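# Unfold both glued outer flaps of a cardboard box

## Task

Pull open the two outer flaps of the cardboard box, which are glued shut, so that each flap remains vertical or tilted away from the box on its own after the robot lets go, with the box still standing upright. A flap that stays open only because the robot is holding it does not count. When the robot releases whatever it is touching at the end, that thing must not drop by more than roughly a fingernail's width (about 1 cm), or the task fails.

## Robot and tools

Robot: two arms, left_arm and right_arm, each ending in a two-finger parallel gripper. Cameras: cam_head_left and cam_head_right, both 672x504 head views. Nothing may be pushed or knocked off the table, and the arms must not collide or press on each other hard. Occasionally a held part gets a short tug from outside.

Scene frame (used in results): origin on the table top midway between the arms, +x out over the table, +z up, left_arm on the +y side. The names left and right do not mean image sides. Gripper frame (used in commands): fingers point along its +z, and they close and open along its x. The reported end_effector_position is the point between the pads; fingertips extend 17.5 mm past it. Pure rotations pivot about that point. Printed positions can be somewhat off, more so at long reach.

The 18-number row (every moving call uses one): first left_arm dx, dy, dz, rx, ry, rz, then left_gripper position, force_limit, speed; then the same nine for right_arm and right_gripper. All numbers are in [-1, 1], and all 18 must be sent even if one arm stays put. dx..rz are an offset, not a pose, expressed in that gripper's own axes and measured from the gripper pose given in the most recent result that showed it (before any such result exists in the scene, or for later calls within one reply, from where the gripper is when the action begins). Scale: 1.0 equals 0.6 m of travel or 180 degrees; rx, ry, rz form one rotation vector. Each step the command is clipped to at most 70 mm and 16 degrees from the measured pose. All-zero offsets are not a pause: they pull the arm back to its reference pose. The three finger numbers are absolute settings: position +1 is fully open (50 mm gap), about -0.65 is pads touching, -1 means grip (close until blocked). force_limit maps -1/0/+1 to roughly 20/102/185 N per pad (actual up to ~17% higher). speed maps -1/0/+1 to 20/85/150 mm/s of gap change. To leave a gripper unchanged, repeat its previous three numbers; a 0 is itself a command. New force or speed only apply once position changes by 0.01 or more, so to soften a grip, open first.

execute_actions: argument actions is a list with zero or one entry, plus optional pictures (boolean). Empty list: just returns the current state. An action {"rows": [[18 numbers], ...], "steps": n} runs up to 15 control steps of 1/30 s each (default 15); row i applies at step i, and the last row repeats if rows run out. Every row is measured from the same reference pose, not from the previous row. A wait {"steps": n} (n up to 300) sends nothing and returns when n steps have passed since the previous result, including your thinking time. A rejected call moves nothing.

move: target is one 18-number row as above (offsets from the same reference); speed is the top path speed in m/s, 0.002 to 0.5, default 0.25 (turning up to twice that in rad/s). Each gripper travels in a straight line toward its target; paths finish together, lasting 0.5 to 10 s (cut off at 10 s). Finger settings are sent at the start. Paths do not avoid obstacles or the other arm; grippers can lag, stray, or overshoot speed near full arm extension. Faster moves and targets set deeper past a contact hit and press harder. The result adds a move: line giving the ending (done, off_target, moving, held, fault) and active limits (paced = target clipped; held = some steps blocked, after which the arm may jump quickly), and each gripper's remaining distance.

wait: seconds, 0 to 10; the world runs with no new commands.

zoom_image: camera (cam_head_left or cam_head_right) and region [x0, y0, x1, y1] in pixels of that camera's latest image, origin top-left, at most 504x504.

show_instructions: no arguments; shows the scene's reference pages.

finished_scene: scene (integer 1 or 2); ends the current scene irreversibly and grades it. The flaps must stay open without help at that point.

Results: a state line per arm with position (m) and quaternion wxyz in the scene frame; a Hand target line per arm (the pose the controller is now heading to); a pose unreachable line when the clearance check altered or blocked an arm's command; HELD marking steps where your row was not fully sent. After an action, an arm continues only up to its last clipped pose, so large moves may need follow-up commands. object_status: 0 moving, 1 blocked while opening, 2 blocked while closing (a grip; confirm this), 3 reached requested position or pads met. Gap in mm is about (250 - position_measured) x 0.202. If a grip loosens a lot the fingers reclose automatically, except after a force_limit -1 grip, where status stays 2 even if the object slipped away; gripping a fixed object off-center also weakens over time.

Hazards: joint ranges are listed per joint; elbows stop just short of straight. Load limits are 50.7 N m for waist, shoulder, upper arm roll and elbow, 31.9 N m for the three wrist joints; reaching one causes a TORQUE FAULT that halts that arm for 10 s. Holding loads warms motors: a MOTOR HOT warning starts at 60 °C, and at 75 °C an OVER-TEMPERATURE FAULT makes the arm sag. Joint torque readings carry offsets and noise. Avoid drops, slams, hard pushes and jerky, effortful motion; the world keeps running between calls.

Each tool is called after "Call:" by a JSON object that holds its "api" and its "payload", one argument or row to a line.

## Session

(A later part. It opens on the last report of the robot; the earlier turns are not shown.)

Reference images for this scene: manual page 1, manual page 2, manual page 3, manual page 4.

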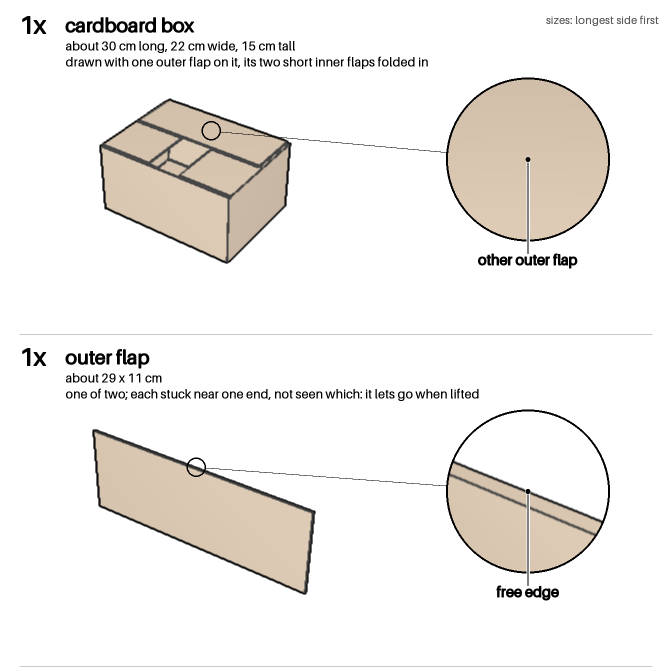

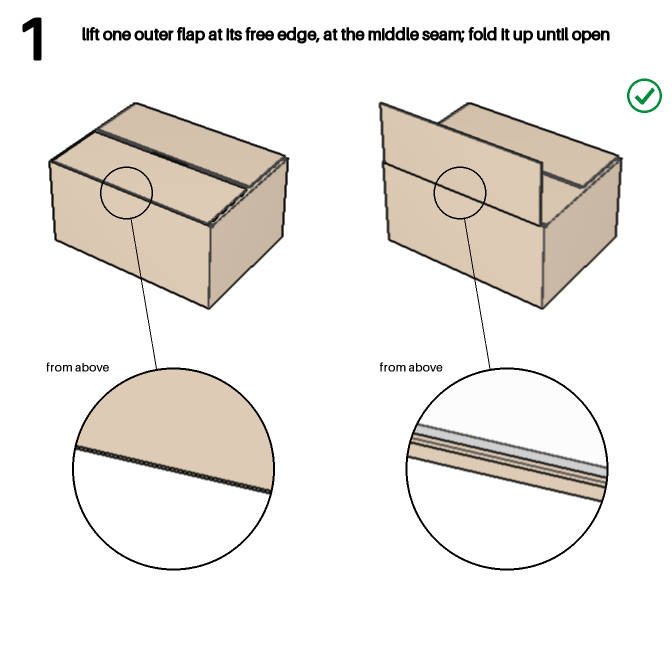

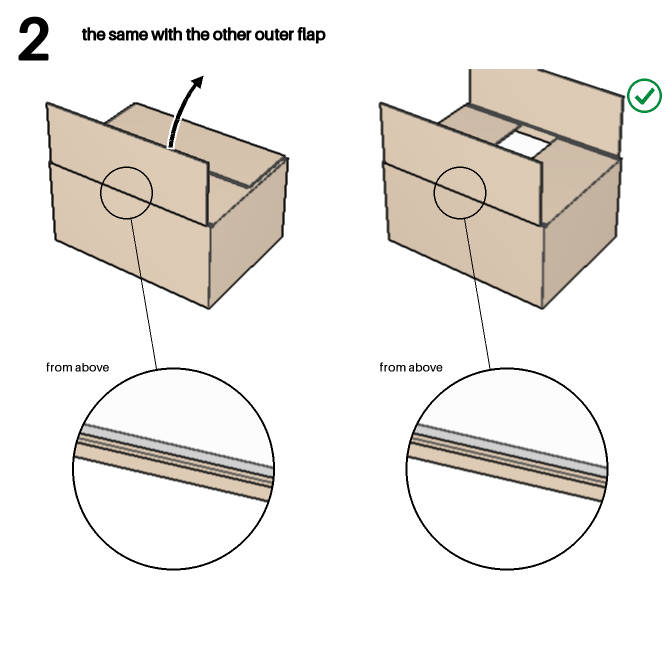

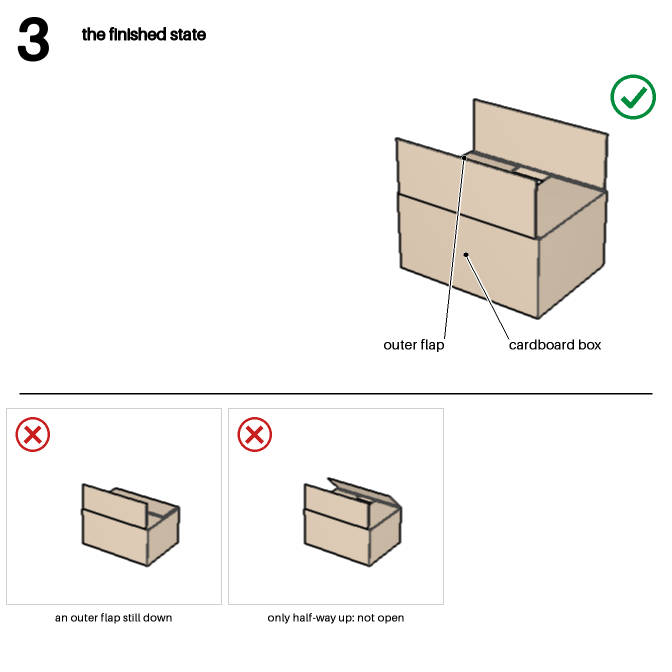

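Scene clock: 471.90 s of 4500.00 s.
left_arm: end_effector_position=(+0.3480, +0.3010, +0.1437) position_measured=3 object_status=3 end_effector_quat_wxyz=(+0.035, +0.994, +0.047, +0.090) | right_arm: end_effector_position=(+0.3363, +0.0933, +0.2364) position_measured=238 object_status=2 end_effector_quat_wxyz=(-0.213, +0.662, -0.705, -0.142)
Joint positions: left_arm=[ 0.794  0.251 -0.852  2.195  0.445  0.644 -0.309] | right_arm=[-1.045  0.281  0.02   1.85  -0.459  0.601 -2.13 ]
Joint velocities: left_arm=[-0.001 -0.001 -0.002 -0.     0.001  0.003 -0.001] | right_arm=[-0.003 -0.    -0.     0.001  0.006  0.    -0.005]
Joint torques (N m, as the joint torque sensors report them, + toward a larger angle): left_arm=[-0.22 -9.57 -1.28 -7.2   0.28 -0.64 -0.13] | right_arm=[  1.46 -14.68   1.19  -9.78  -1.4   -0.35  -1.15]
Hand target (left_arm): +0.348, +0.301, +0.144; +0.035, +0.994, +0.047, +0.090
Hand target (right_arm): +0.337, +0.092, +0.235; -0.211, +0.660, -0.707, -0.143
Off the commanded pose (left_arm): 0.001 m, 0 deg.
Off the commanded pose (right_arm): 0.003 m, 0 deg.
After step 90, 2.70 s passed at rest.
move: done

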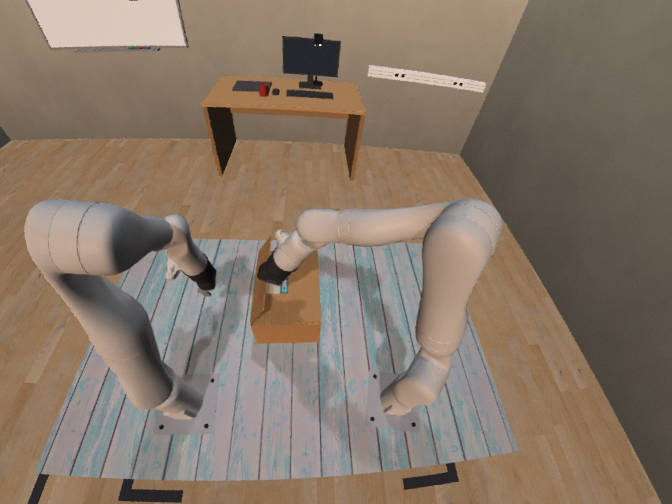

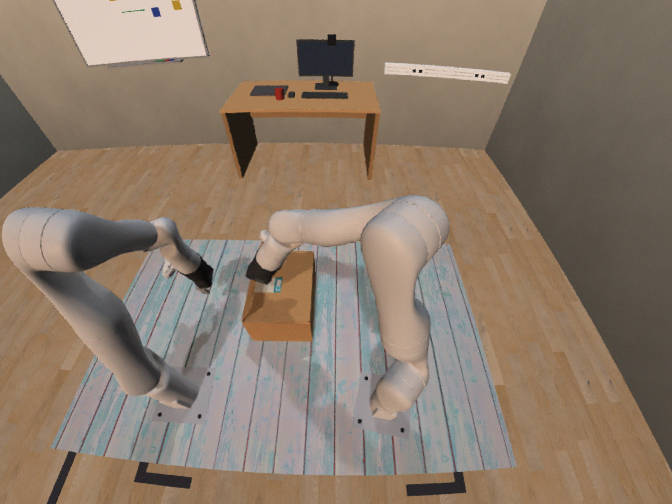

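Call:
{"api": "move", "payload": {
  "target": [0,-0.1,-0.1,0,0,0,1,0,0,-0.125,0,0.045,0,0.2,0,-1,-0.4,-0.5],
  "speed": 0.05
}}

Call:
{"api": "move", "payload": {
  "target": [0,0,0,0,0,0,1,0,0,0,0,0,0,0,0,0.3,0,0]
}}

Call:
{"api": "move", "payload": {
  "target": [0,0,0,0,0,0,1,0,0,0,0,-0.12,0,0,0,0.3,0,0],
  "speed": 0.08
}}

Scene clock: 484.67 s of 4500.00 s.
left_arm: end_effector_position=(+0.3320, +0.3638, +0.1978) position_measured=3 object_status=3 end_effector_quat_wxyz=(+0.036, +0.994, +0.047, +0.090) | right_arm: end_effector_position=(+0.3452, +0.1667, +0.2461) position_measured=238 object_status=2 end_effector_quat_wxyz=(+0.019, +0.671, -0.738, +0.075)
Joint positions: left_arm=[ 0.763  0.085 -0.97   2.129  0.241  0.814 -0.297] | right_arm=[-1.38   0.815  0.2    0.779 -0.013  1.637 -2.699]
Joint velocities: left_arm=[ 0.    -0.001 -0.002  0.    -0.    -0.001  0.   ] | right_arm=[ 0.004  0.004 -0.012 -0.01   0.009  0.006 -0.005]
Joint torques (N m, as the joint torque sensors report them, + toward a larger angle): left_arm=[-0.21 -6.78  0.1  -8.51  0.35 -0.76  0.05] | right_arm=[ -3.12 -29.54  -0.37 -12.75  -1.76  -0.49  -0.34]
Hand target (left_arm): +0.332, +0.364, +0.198; +0.036, +0.994, +0.047, +0.090
Hand target (right_arm): +0.341, +0.172, +0.249; -0.015, -0.673, +0.736, -0.069
Off the commanded pose (left_arm): 0.001 m, 0 deg.
Off the commanded pose (right_arm): 0.007 m, 1 deg.
After step 90, 3.23 s passed at rest.
move: off_target (right_arm)

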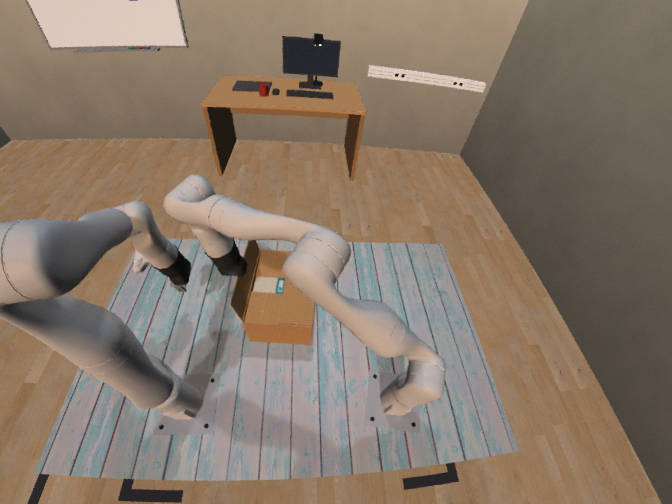

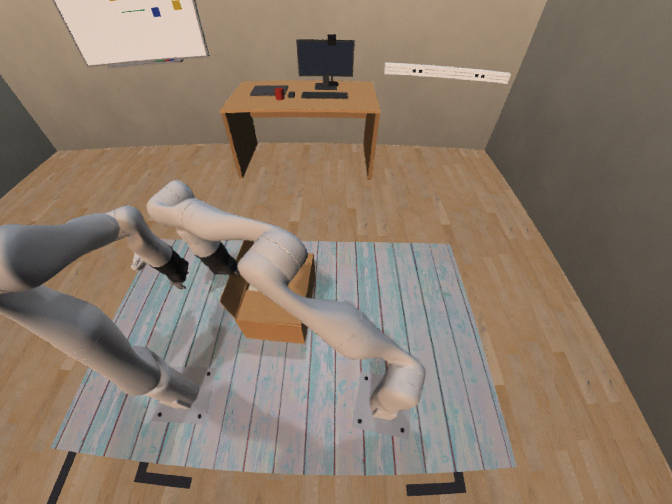

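Scene clock: 485.23 s of 4500.00 s.
left_arm: end_effector_position=(+0.3320, +0.3638, +0.1978) position_measured=3 object_status=3 end_effector_quat_wxyz=(+0.036, +0.994, +0.047, +0.090) | right_arm: end_effector_position=(+0.3452, +0.1667, +0.2461) position_measured=107 object_status=3 end_effector_quat_wxyz=(+0.019, +0.671, -0.738, +0.075)
Joint positions: left_arm=[ 0.763  0.085 -0.97   2.129  0.241  0.814 -0.297] | right_arm=[-1.38   0.815  0.199  0.779 -0.013  1.637 -2.699]
Joint velocities: left_arm=[-0. -0. -0.  0. -0. -0.  0.] | right_arm=[-0.    -0.001  0.    -0.     0.    -0.     0.002]
Joint torques (N m, as the joint torque sensors report them, + toward a larger angle): left_arm=[-0.27 -7.09 -0.53 -8.59  0.37 -0.71  0.  ] | right_arm=[  0.15 -25.31   1.98  -9.71   0.9    0.65   0.09]
Hand target (left_arm): +0.332, +0.364, +0.198; +0.036, +0.994, +0.047, +0.090
Hand target (right_arm): +0.345, +0.167, +0.246; -0.019, -0.671, +0.738, -0.075
Off the commanded pose (left_arm): 0.000 m, 0 deg.
Off the commanded pose (right_arm): 0.000 m, 0 deg.
move: done

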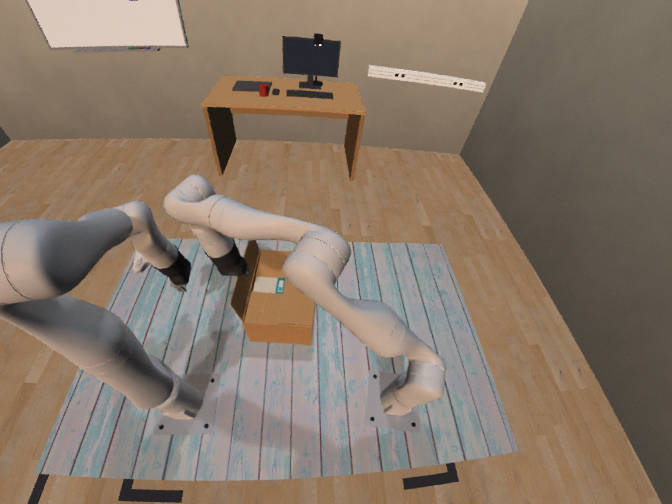

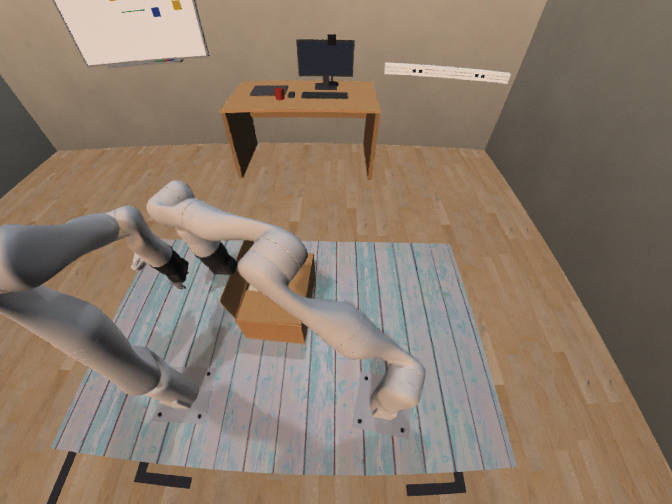

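Scene clock: 486.47 s of 4500.00 s.
left_arm: end_effector_position=(+0.3320, +0.3638, +0.1978) position_measured=3 object_status=3 end_effector_quat_wxyz=(+0.036, +0.994, +0.047, +0.090) | right_arm: end_effector_position=(+0.3399, +0.1764, +0.3178) position_measured=107 object_status=3 end_effector_quat_wxyz=(+0.018, +0.671, -0.738, +0.074)
Joint positions: left_arm=[ 0.763  0.085 -0.97   2.129  0.241  0.814 -0.297] | right_arm=[-1.365  0.88   0.205  0.415 -0.027  1.935 -2.698]
Joint velocities: left_arm=[-0.     0.001  0.001  0.001  0.     0.002  0.   ] | right_arm=[ 0.003  0.01  -0.    -0.005 -0.     0.002 -0.001]
Joint torques (N m, as the joint torque sensors report them, + toward a larger angle): left_arm=[-0.24 -6.94 -0.26 -8.37  0.31 -0.75  0.  ] | right_arm=[  0.18 -26.3    1.63  -9.39   0.87   0.61   0.03]
Hand target (left_arm): +0.332, +0.364, +0.198; +0.036, +0.994, +0.047, +0.090
Hand target (right_arm): +0.340, +0.176, +0.317; -0.019, -0.671, +0.738, -0.075
Off the commanded pose (left_arm): 0.000 m, 0 deg.
Off the commanded pose (right_arm): 0.001 m, 0 deg.
move: done

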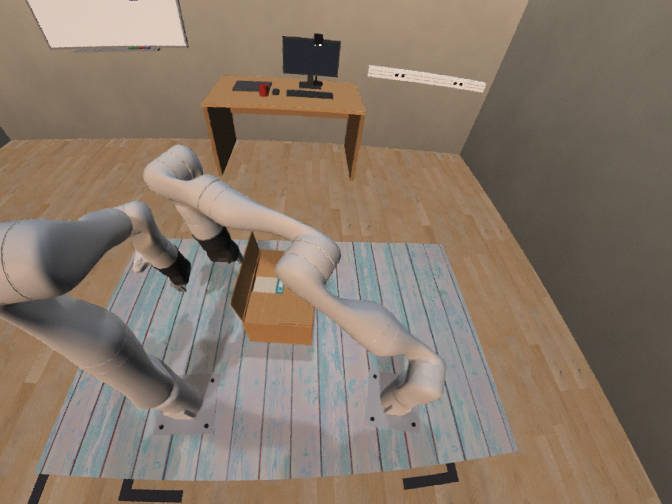

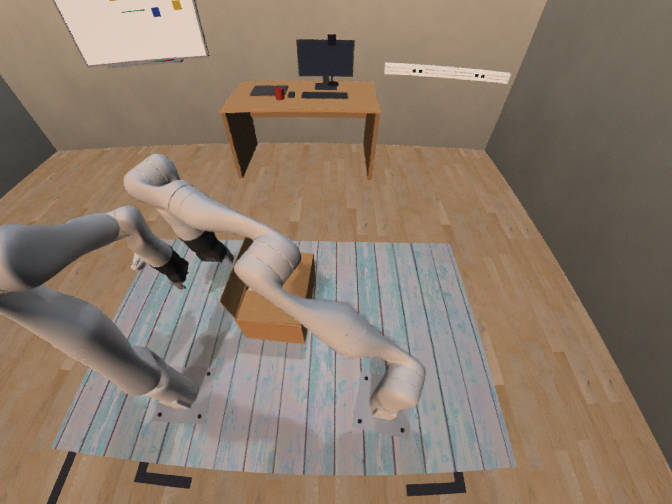

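Call:
{"api": "move", "payload": {
  "target": [0,0,0,0,0,0,1,0,0,0.22,0,0.13,0,0.09,0.02,1,0,0],
  "speed": 0.12
}}

Call:
{"api": "zoom_image", "payload": {
  "camera": "cam_head_left",
  "region": [220,220,350,350]
}}

Scene clock: 500.27 s of 4500.00 s.
left_arm: end_effector_position=(+0.3320, +0.3638, +0.1978) position_measured=3 object_status=3 end_effector_quat_wxyz=(+0.036, +0.994, +0.047, +0.090) | right_arm: end_effector_position=(+0.3330, +0.0356, +0.2575) position_measured=3 object_status=3 end_effector_quat_wxyz=(+0.119, +0.631, -0.748, +0.169)
Joint positions: left_arm=[ 0.763  0.085 -0.97   2.129  0.241  0.814 -0.297] | right_arm=[-1.396  0.717  0.261  1.022  0.092  1.745 -2.705]
Joint velocities: left_arm=[-0.    -0.001 -0.002 -0.001  0.    -0.001  0.   ] | right_arm=[-0.001 -0.005 -0.001 -0.     0.     0.    -0.   ]
Joint torques (N m, as the joint torque sensors report them, + toward a larger angle): left_arm=[-0.03 -7.18  0.12 -8.58  0.41 -0.77  0.07] | right_arm=[  0.   -22.15   2.52  -8.72   1.38   1.33   0.06]
Hand target (left_arm): +0.332, +0.364, +0.198; +0.036, +0.994, +0.047, +0.090
Hand target (right_arm): +0.333, +0.036, +0.258; -0.119, -0.631, +0.748, -0.169
Off the commanded pose (left_arm): 0.000 m, 0 deg.
Off the commanded pose (right_arm): 0.000 m, 0 deg.
After step 90, 9.20 s passed at rest.
move: done

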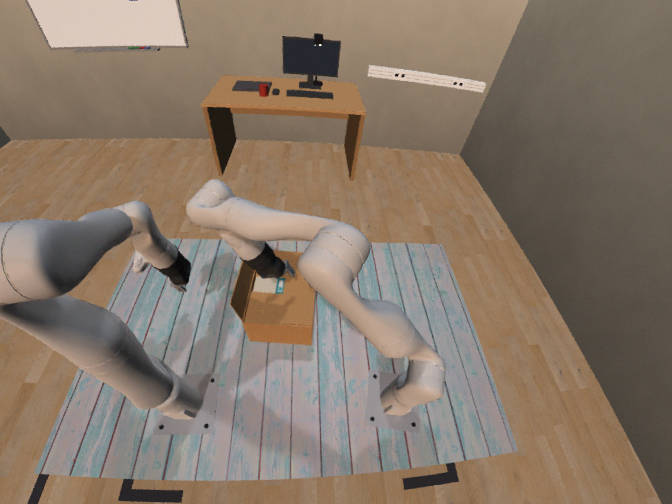

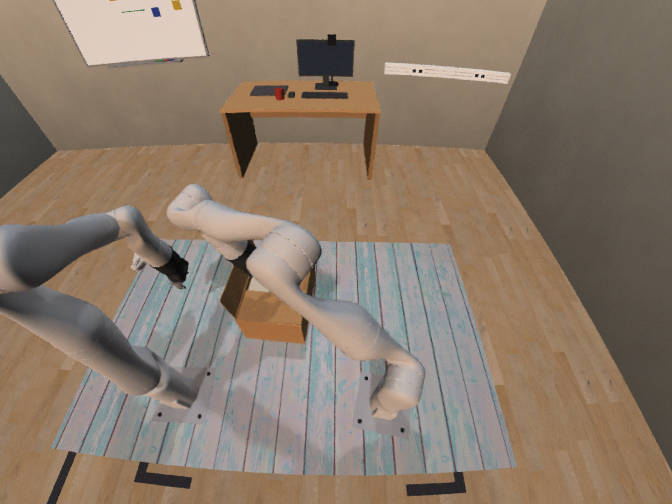

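Region (220, 220, 350, 350) of cam_head_left's 672x504 image, scaled by 3.877, with more detail than that image has.

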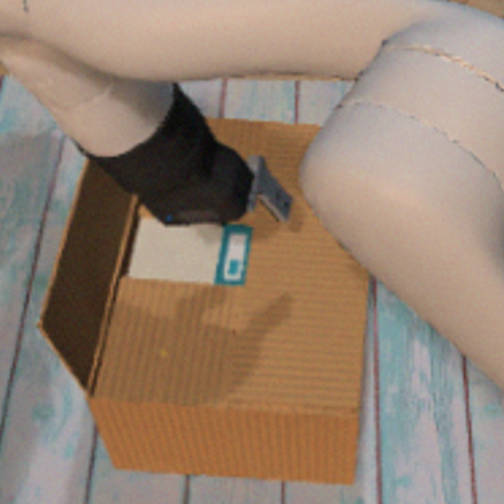

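Call:
{"api": "move", "payload": {
  "target": [0,0,0,0,0,0,1,0,0,-0.058,0.014,0.095,0,0,0,1,0,0],
  "speed": 0.06
}}

Call:
{"api": "zoom_image", "payload": {
  "camera": "cam_head_left",
  "region": [220,220,350,350]
}}

Scene clock: 510.50 s of 4500.00 s.
left_arm: end_effector_position=(+0.3320, +0.3638, +0.1978) position_measured=3 object_status=3 end_effector_quat_wxyz=(+0.036, +0.994, +0.047, +0.090) | right_arm: end_effector_position=(+0.3326, +0.0451, +0.1908) position_measured=3 object_status=3 end_effector_quat_wxyz=(+0.119, +0.631, -0.748, +0.169)
Joint positions: left_arm=[ 0.763  0.085 -0.97   2.129  0.241  0.814 -0.297] | right_arm=[-1.403  0.78   0.249  1.119  0.078  1.591 -2.744]
Joint velocities: left_arm=[-0.    -0.    -0.    -0.    -0.001  0.001 -0.   ] | right_arm=[-0.     0.001  0.     0.001  0.    -0.001 -0.001]
Joint torques (N m, as the joint torque sensors report them, + toward a larger angle): left_arm=[-0.22 -6.91  0.09 -8.53  0.36 -0.7   0.22] | right_arm=[  0.05 -23.11   2.74  -8.46   1.34   1.39   0.09]
Hand target (left_arm): +0.332, +0.364, +0.198; +0.036, +0.994, +0.047, +0.090
Hand target (right_arm): +0.333, +0.045, +0.191; -0.119, -0.631, +0.748, -0.169
Off the commanded pose (left_arm): 0.000 m, 0 deg.
Off the commanded pose (right_arm): 0.000 m, 0 deg.
After step 90, 5.83 s passed at rest.
move: done

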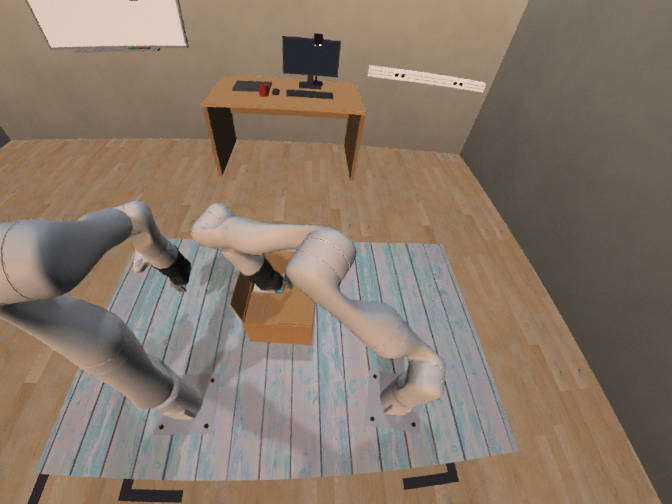

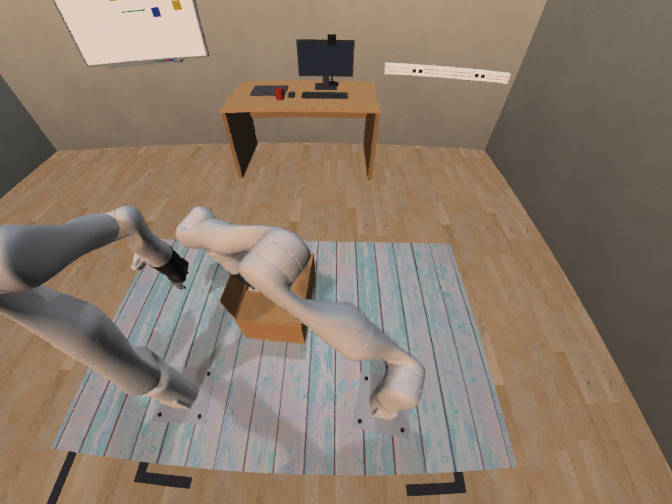

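Region (220, 220, 350, 350) of cam_head_left's 672x504 image, scaled by 3.877, with more detail than that image has.

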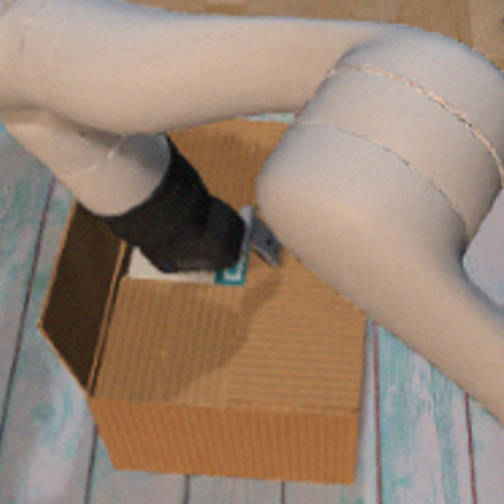

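Call:
{"api": "move", "payload": {
  "target": [0,0,0,0,0,0,1,0,0,-0.016,0.004,0.037,0,0,0,1,0,0],
  "speed": 0.02
}}

Call:
{"api": "move", "payload": {
  "target": [0,0,0,0,0,0,1,0,0,0.008,0,0.015,0,0,0,1,0,0],
  "speed": 0.012
}}

Call:
{"api": "move", "payload": {
  "target": [0,0,0,0,0,0,1,0,0,0,0,0,0,0,0,-1,-0.4,-0.5]
}}

Scene clock: 516.93 s of 4500.00 s.
left_arm: end_effector_position=(+0.3320, +0.3638, +0.1978) position_measured=3 object_status=3 end_effector_quat_wxyz=(+0.036, +0.994, +0.047, +0.090) | right_arm: end_effector_position=(+0.3327, +0.0453, +0.1689) position_measured=3 object_status=3 end_effector_quat_wxyz=(+0.118, +0.630, -0.748, +0.169)
Joint positions: left_arm=[ 0.763  0.085 -0.97   2.129  0.241  0.814 -0.297] | right_arm=[-1.404  0.798  0.245  1.157  0.076  1.534 -2.755]
Joint velocities: left_arm=[ 0.  0.  0.  0. -0.  0.  0.] | right_arm=[ 0.001 -0.001 -0.002  0.001  0.001  0.     0.001]
Joint torques (N m, as the joint torque sensors report them, + toward a larger angle): left_arm=[-0.75 -6.8  -0.54 -8.31  0.37 -0.88 -0.03] | right_arm=[  0.29 -19.83   2.4   -7.56   1.02   0.32   0.16]
Hand target (left_arm): +0.332, +0.364, +0.198; +0.036, +0.994, +0.047, +0.090
Hand target (right_arm): +0.333, +0.045, +0.166; -0.119, -0.631, +0.748, -0.169
Off the commanded pose (left_arm): 0.000 m, 0 deg.
Off the commanded pose (right_arm): 0.002 m, 0 deg.
After step 90, 2.00 s passed at rest.
move: done

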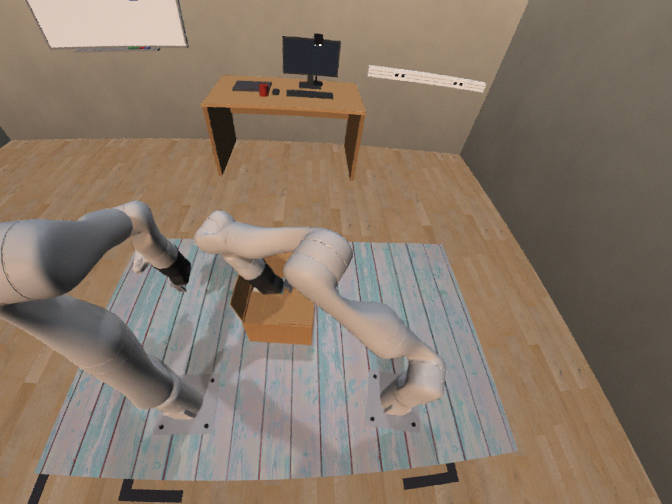

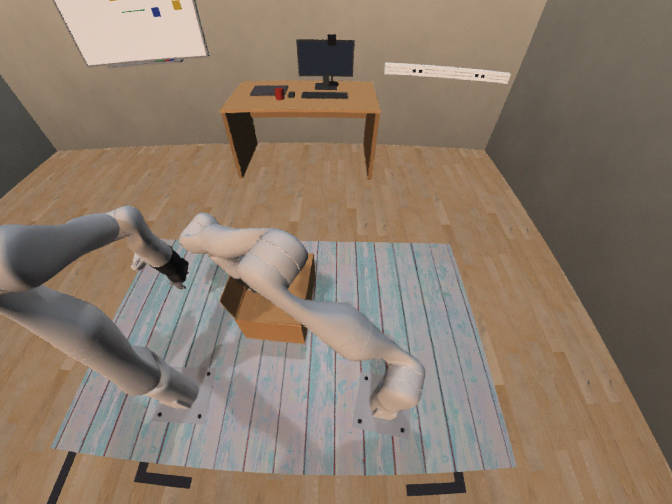

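Scene clock: 518.00 s of 4500.00 s.
left_arm: end_effector_position=(+0.3320, +0.3638, +0.1978) position_measured=3 object_status=3 end_effector_quat_wxyz=(+0.036, +0.994, +0.047, +0.090) | right_arm: end_effector_position=(+0.3334, +0.0406, +0.1679) position_measured=3 object_status=3 end_effector_quat_wxyz=(+0.112, +0.632, -0.749, +0.167)
Joint positions: left_arm=[ 0.763  0.085 -0.97   2.129  0.241  0.814 -0.297] | right_arm=[-1.403  0.779  0.245  1.195  0.081  1.5   -2.756]
Joint velocities: left_arm=[ 0.    -0.    -0.    -0.    -0.     0.001 -0.   ] | right_arm=[ 0.002 -0.001 -0.002  0.001  0.001 -0.    -0.   ]
Joint torques (N m, as the joint torque sensors report them, + toward a larger angle): left_arm=[-0.3  -6.98 -0.15 -8.29  0.35 -1.01  0.11] | right_arm=[  1.35 -16.04   2.35  -4.69   0.64   1.29   0.18]
Hand target (left_arm): +0.332, +0.364, +0.198; +0.036, +0.994, +0.047, +0.090
Hand target (right_arm): +0.332, +0.037, +0.163; -0.118, -0.631, +0.748, -0.169
Off the commanded pose (left_arm): 0.000 m, 0 deg.
Off the commanded pose (right_arm): 0.006 m, 1 deg.
move: off_target (right_arm)

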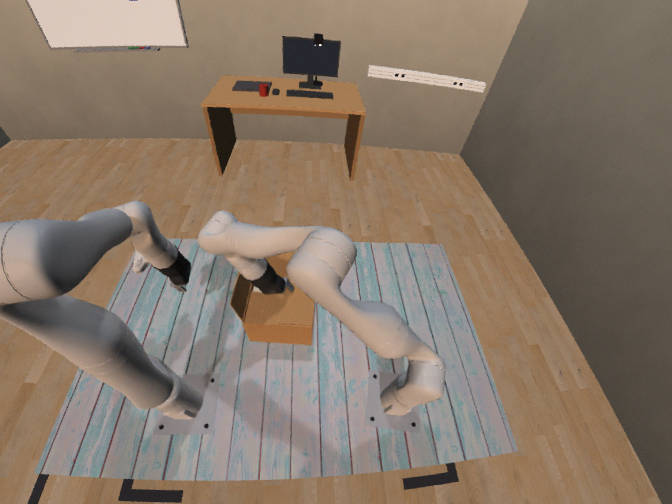

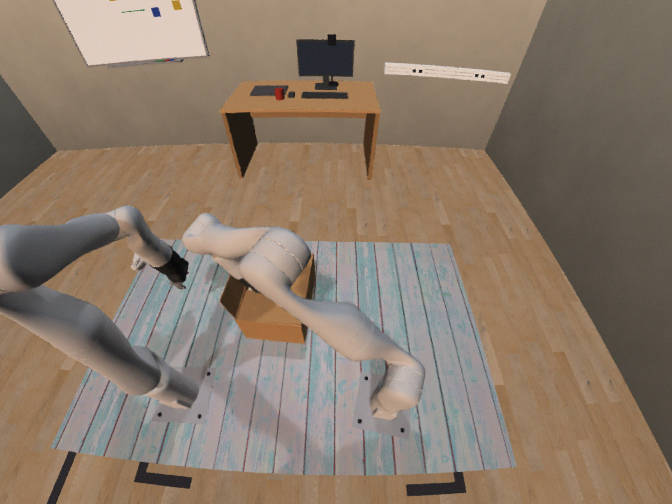

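Scene clock: 519.20 s of 4500.00 s.
left_arm: end_effector_position=(+0.3320, +0.3638, +0.1978) position_measured=3 object_status=3 end_effector_quat_wxyz=(+0.036, +0.994, +0.047, +0.090) | right_arm: end_effector_position=(+0.3339, +0.0445, +0.1697) position_measured=252 object_status=3 end_effector_quat_wxyz=(+0.107, +0.633, -0.749, +0.165)
Joint positions: left_arm=[ 0.763  0.085 -0.97   2.129  0.241  0.814 -0.297] | right_arm=[-1.405  0.776  0.244  1.191  0.08   1.497 -2.755]
Joint velocities: left_arm=[-0.    -0.001  0.     0.001  0.     0.001 -0.   ] | right_arm=[-0.002 -0.     0.002  0.001 -0.001 -0.     0.   ]
Joint torques (N m, as the joint torque sensors report them, + toward a larger angle): left_arm=[-0.49 -7.13 -0.12 -8.35  0.44 -0.72  0.19] | right_arm=[  1.44 -20.55   3.6   -5.08   1.58   2.96  -0.03]
Hand target (left_arm): +0.332, +0.364, +0.198; +0.036, +0.994, +0.047, +0.090
Hand target (right_arm): +0.333, +0.041, +0.168; -0.112, -0.632, +0.749, -0.167
Off the commanded pose (left_arm): 0.000 m, 0 deg.
Off the commanded pose (right_arm): 0.004 m, 1 deg.
move: off_target (right_arm)

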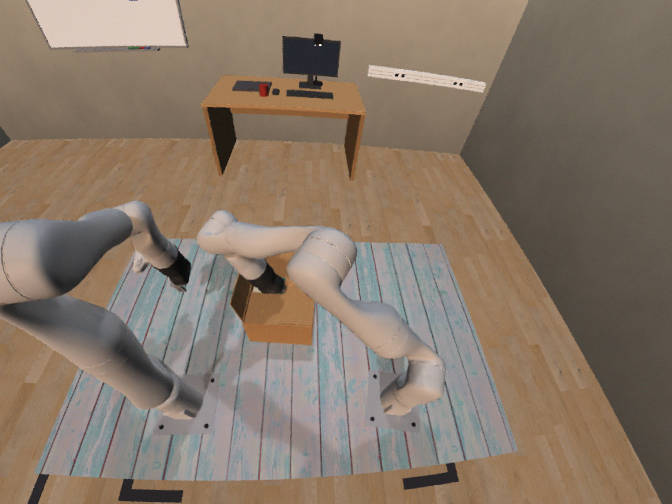

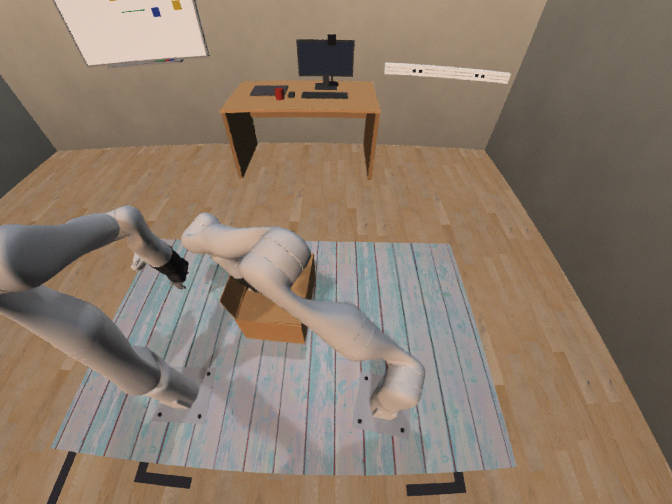

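Call:
{"api": "move", "payload": {
  "target": [0,0,0,0,0,0,1,0,0,0.013,0,-0.026,0,0.08,0,1,0,0],
  "speed": 0.03
}}

Call:
{"api": "move", "payload": {
  "target": [0,0,0,0,0,0,1,0,0,-0.027,0.006,0.036,0,0,0,1,0,0],
  "speed": 0.015
}}

Call:
{"api": "zoom_image", "payload": {
  "camera": "cam_head_left",
  "region": [220,220,350,350]
}}

Scene clock: 532.17 s of 4500.00 s.
left_arm: end_effector_position=(+0.3320, +0.3638, +0.1978) position_measured=3 object_status=3 end_effector_quat_wxyz=(+0.036, +0.994, +0.047, +0.090) | right_arm: end_effector_position=(+0.3318, +0.0432, +0.1869) position_measured=3 object_status=3 end_effector_quat_wxyz=(+0.199, +0.608, -0.729, +0.243)
Joint positions: left_arm=[ 0.763  0.085 -0.97   2.129  0.241  0.814 -0.297] | right_arm=[-1.416  0.975  0.273  0.858  0.116  1.872 -2.742]
Joint velocities: left_arm=[ 0.     0.    -0.001 -0.    -0.    -0.001  0.   ] | right_arm=[-0.     0.003 -0.001 -0.002 -0.     0.001  0.001]
Joint torques (N m, as the joint torque sensors report them, + toward a larger angle): left_arm=[-0.08 -7.06 -0.24 -8.5   0.46 -0.63  0.17] | right_arm=[  0.26 -25.34   3.13  -7.9    1.59   2.07   0.09]
Hand target (left_arm): +0.332, +0.364, +0.198; +0.036, +0.994, +0.047, +0.090
Hand target (right_arm): +0.332, +0.043, +0.187; -0.199, -0.608, +0.729, -0.243
Off the commanded pose (left_arm): 0.000 m, 0 deg.
Off the commanded pose (right_arm): 0.000 m, 0 deg.
After step 90, 5.53 s passed at rest.
move: done

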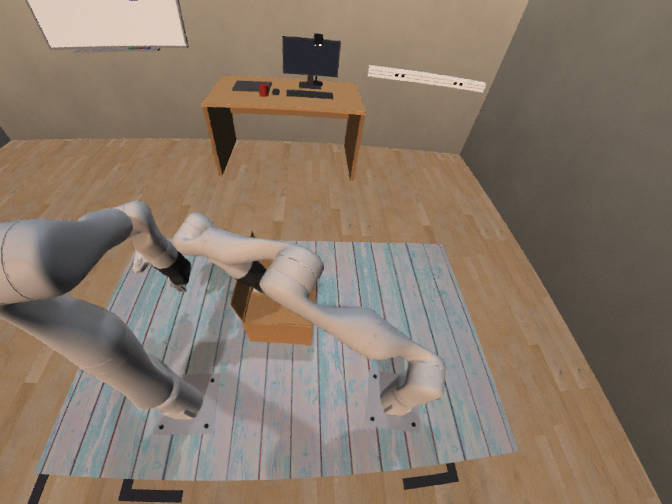

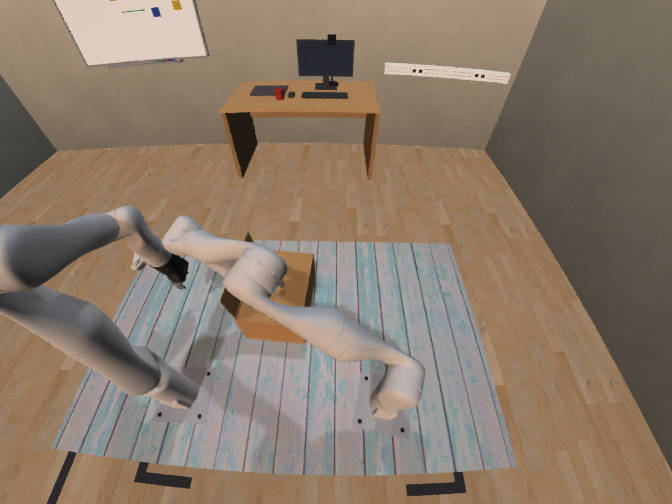

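Scene clock: 534.20 s of 4500.00 s.
left_arm: end_effector_position=(+0.3320, +0.3638, +0.1978) position_measured=3 object_status=3 end_effector_quat_wxyz=(+0.036, +0.994, +0.047, +0.090) | right_arm: end_effector_position=(+0.3316, +0.0435, +0.1706) position_measured=3 object_status=3 end_effector_quat_wxyz=(+0.195, +0.607, -0.732, +0.243)
Joint positions: left_arm=[ 0.763  0.085 -0.97   2.129  0.241  0.814 -0.297] | right_arm=[-1.418  0.981  0.264  0.895  0.117  1.823 -2.764]
Joint velocities: left_arm=[ 0.    -0.001 -0.     0.001  0.001 -0.    -0.   ] | right_arm=[ 0.005 -0.001 -0.012  0.001  0.007  0.    -0.004]
Joint torques (N m, as the joint torque sensors report them, + toward a larger angle): left_arm=[-0.44 -6.97 -0.34 -8.46  0.31 -0.77  0.2 ] | right_arm=[  1.63 -12.51   0.66  -5.38  -0.43  -3.42   0.45]
Hand target (left_arm): +0.332, +0.364, +0.198; +0.036, +0.994, +0.047, +0.090
Hand target (right_arm): +0.331, +0.043, +0.160; -0.199, -0.608, +0.729, -0.243
Off the commanded pose (left_arm): 0.000 m, 0 deg.
Off the commanded pose (right_arm): 0.011 m, 1 deg.
move: off_target (right_arm)

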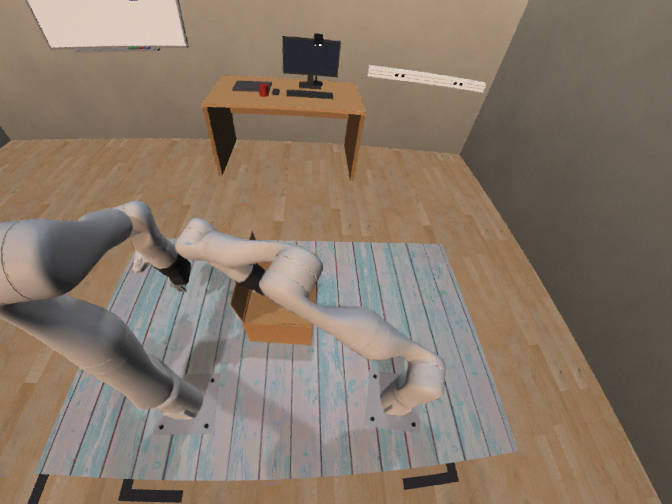

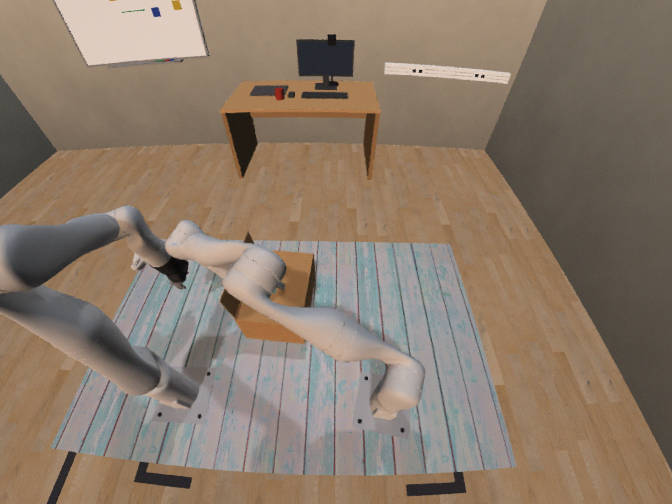

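Region (220, 220, 350, 350) of cam_head_left's 672x504 image, scaled by 3.877, with more detail than that image has.

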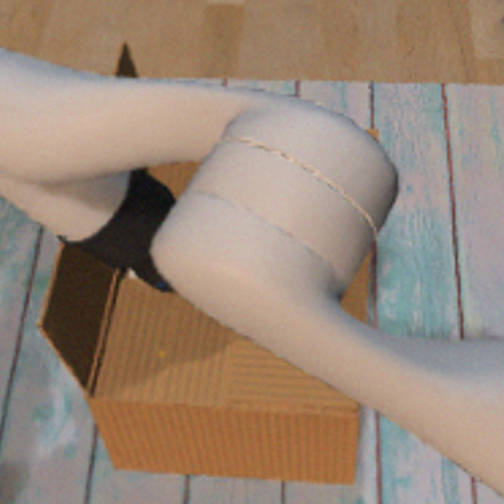

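Call:
{"api": "move", "payload": {
  "target": [-0.1,-0.12,0,0,0,0,1,0,0,0.04,0.006,0.03,0,0,0,1,0,0],
  "speed": 0.02
}}

Call:
{"api": "move", "payload": {
  "target": [0,0,0,0,0,0,1,0,0,-0.01,0,0.006,0,0,0,-1,-0.4,-0.6],
  "speed": 0.01
}}

Scene clock: 547.20 s of 4500.00 s.
left_arm: end_effector_position=(+0.2676, +0.4291, +0.1815) position_measured=3 object_status=3 end_effector_quat_wxyz=(+0.036, +0.994, +0.047, +0.090) | right_arm: end_effector_position=(+0.3257, +0.0209, +0.1726) position_measured=3 object_status=3 end_effector_quat_wxyz=(+0.185, +0.610, -0.732, +0.240)
Joint positions: left_arm=[ 0.653 -0.042 -1.094  2.27   0.152  0.762 -0.491] | right_arm=[-1.425  0.896  0.253  1.057  0.137  1.723 -2.776]
Joint velocities: left_arm=[-0.    -0.001 -0.002 -0.001 -0.001  0.     0.   ] | right_arm=[-0.    -0.     0.     0.001 -0.     0.     0.001]
Joint torques (N m, as the joint torque sensors report them, + toward a larger angle): left_arm=[-0.24 -3.68  0.6  -7.76  0.45 -0.75  0.09] | right_arm=[  2.57 -19.31   3.49  -1.38   1.13   5.44  -0.1 ]
Hand target (left_arm): +0.268, +0.429, +0.182; +0.036, +0.994, +0.047, +0.090
Hand target (right_arm): +0.324, +0.014, +0.170; -0.195, -0.607, +0.732, -0.243
Off the commanded pose (left_arm): 0.001 m, 0 deg.
Off the commanded pose (right_arm): 0.008 m, 1 deg.
After step 90, 5.10 s passed at rest.
move: off_target (right_arm)

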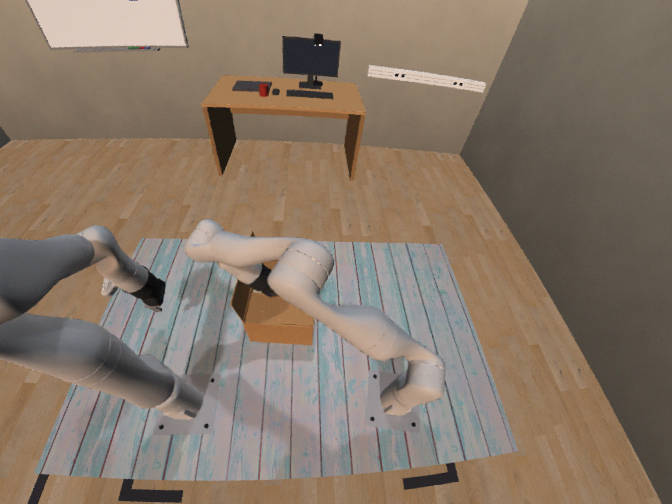

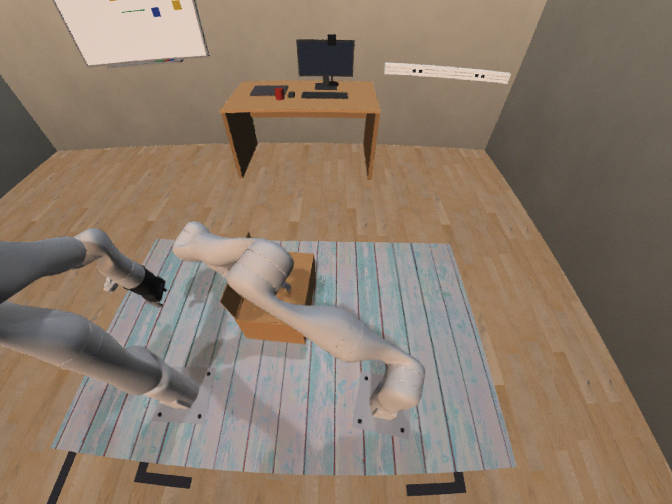

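Scene clock: 548.30 s of 4500.00 s.
left_arm: end_effector_position=(+0.2676, +0.4291, +0.1815) position_measured=3 object_status=3 end_effector_quat_wxyz=(+0.036, +0.994, +0.047, +0.090) | right_arm: end_effector_position=(+0.3270, +0.0294, +0.1693) position_measured=179 object_status=0 end_effector_quat_wxyz=(+0.177, +0.614, -0.731, +0.237)
Joint positions: left_arm=[ 0.653 -0.042 -1.094  2.27   0.152  0.762 -0.491] | right_arm=[-1.429  0.905  0.254  1.041  0.133  1.714 -2.775]
Joint velocities: left_arm=[ 0.    -0.001  0.     0.001 -0.     0.001  0.   ] | right_arm=[-0.002 -0.001  0.002  0.001 -0.001  0.001  0.002]
Joint torques (N m, as the joint torque sensors report them, + toward a larger angle): left_arm=[-0.26 -3.99  1.   -7.87  0.19 -0.83 -0.09] | right_arm=[  3.41 -19.75   4.37  -2.42   1.25   3.36  -0.91]
Hand target (left_arm): +0.268, +0.429, +0.182; +0.036, +0.994, +0.047, +0.090
Hand target (right_arm): +0.327, +0.024, +0.166; -0.185, -0.610, +0.732, -0.240
Off the commanded pose (left_arm): 0.000 m, 0 deg.
Off the commanded pose (right_arm): 0.007 m, 1 deg.
move: off_target (right_arm)

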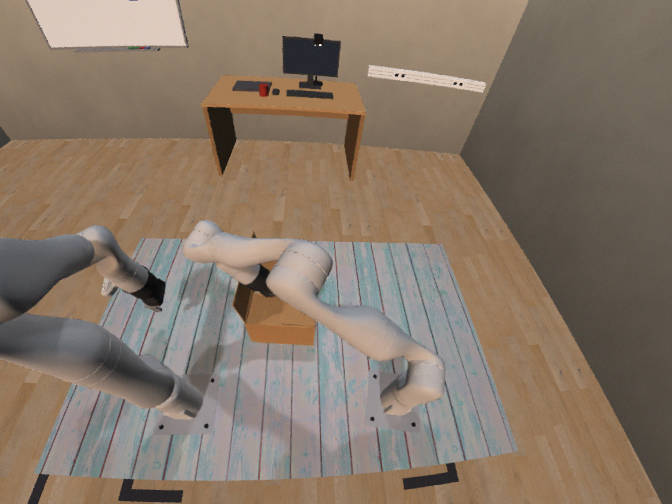

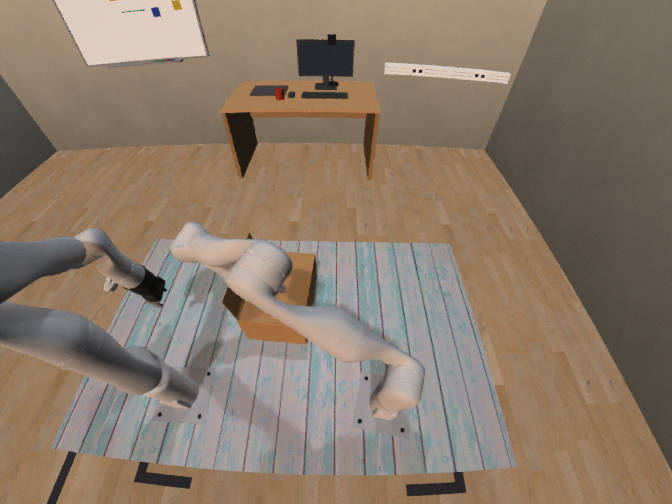

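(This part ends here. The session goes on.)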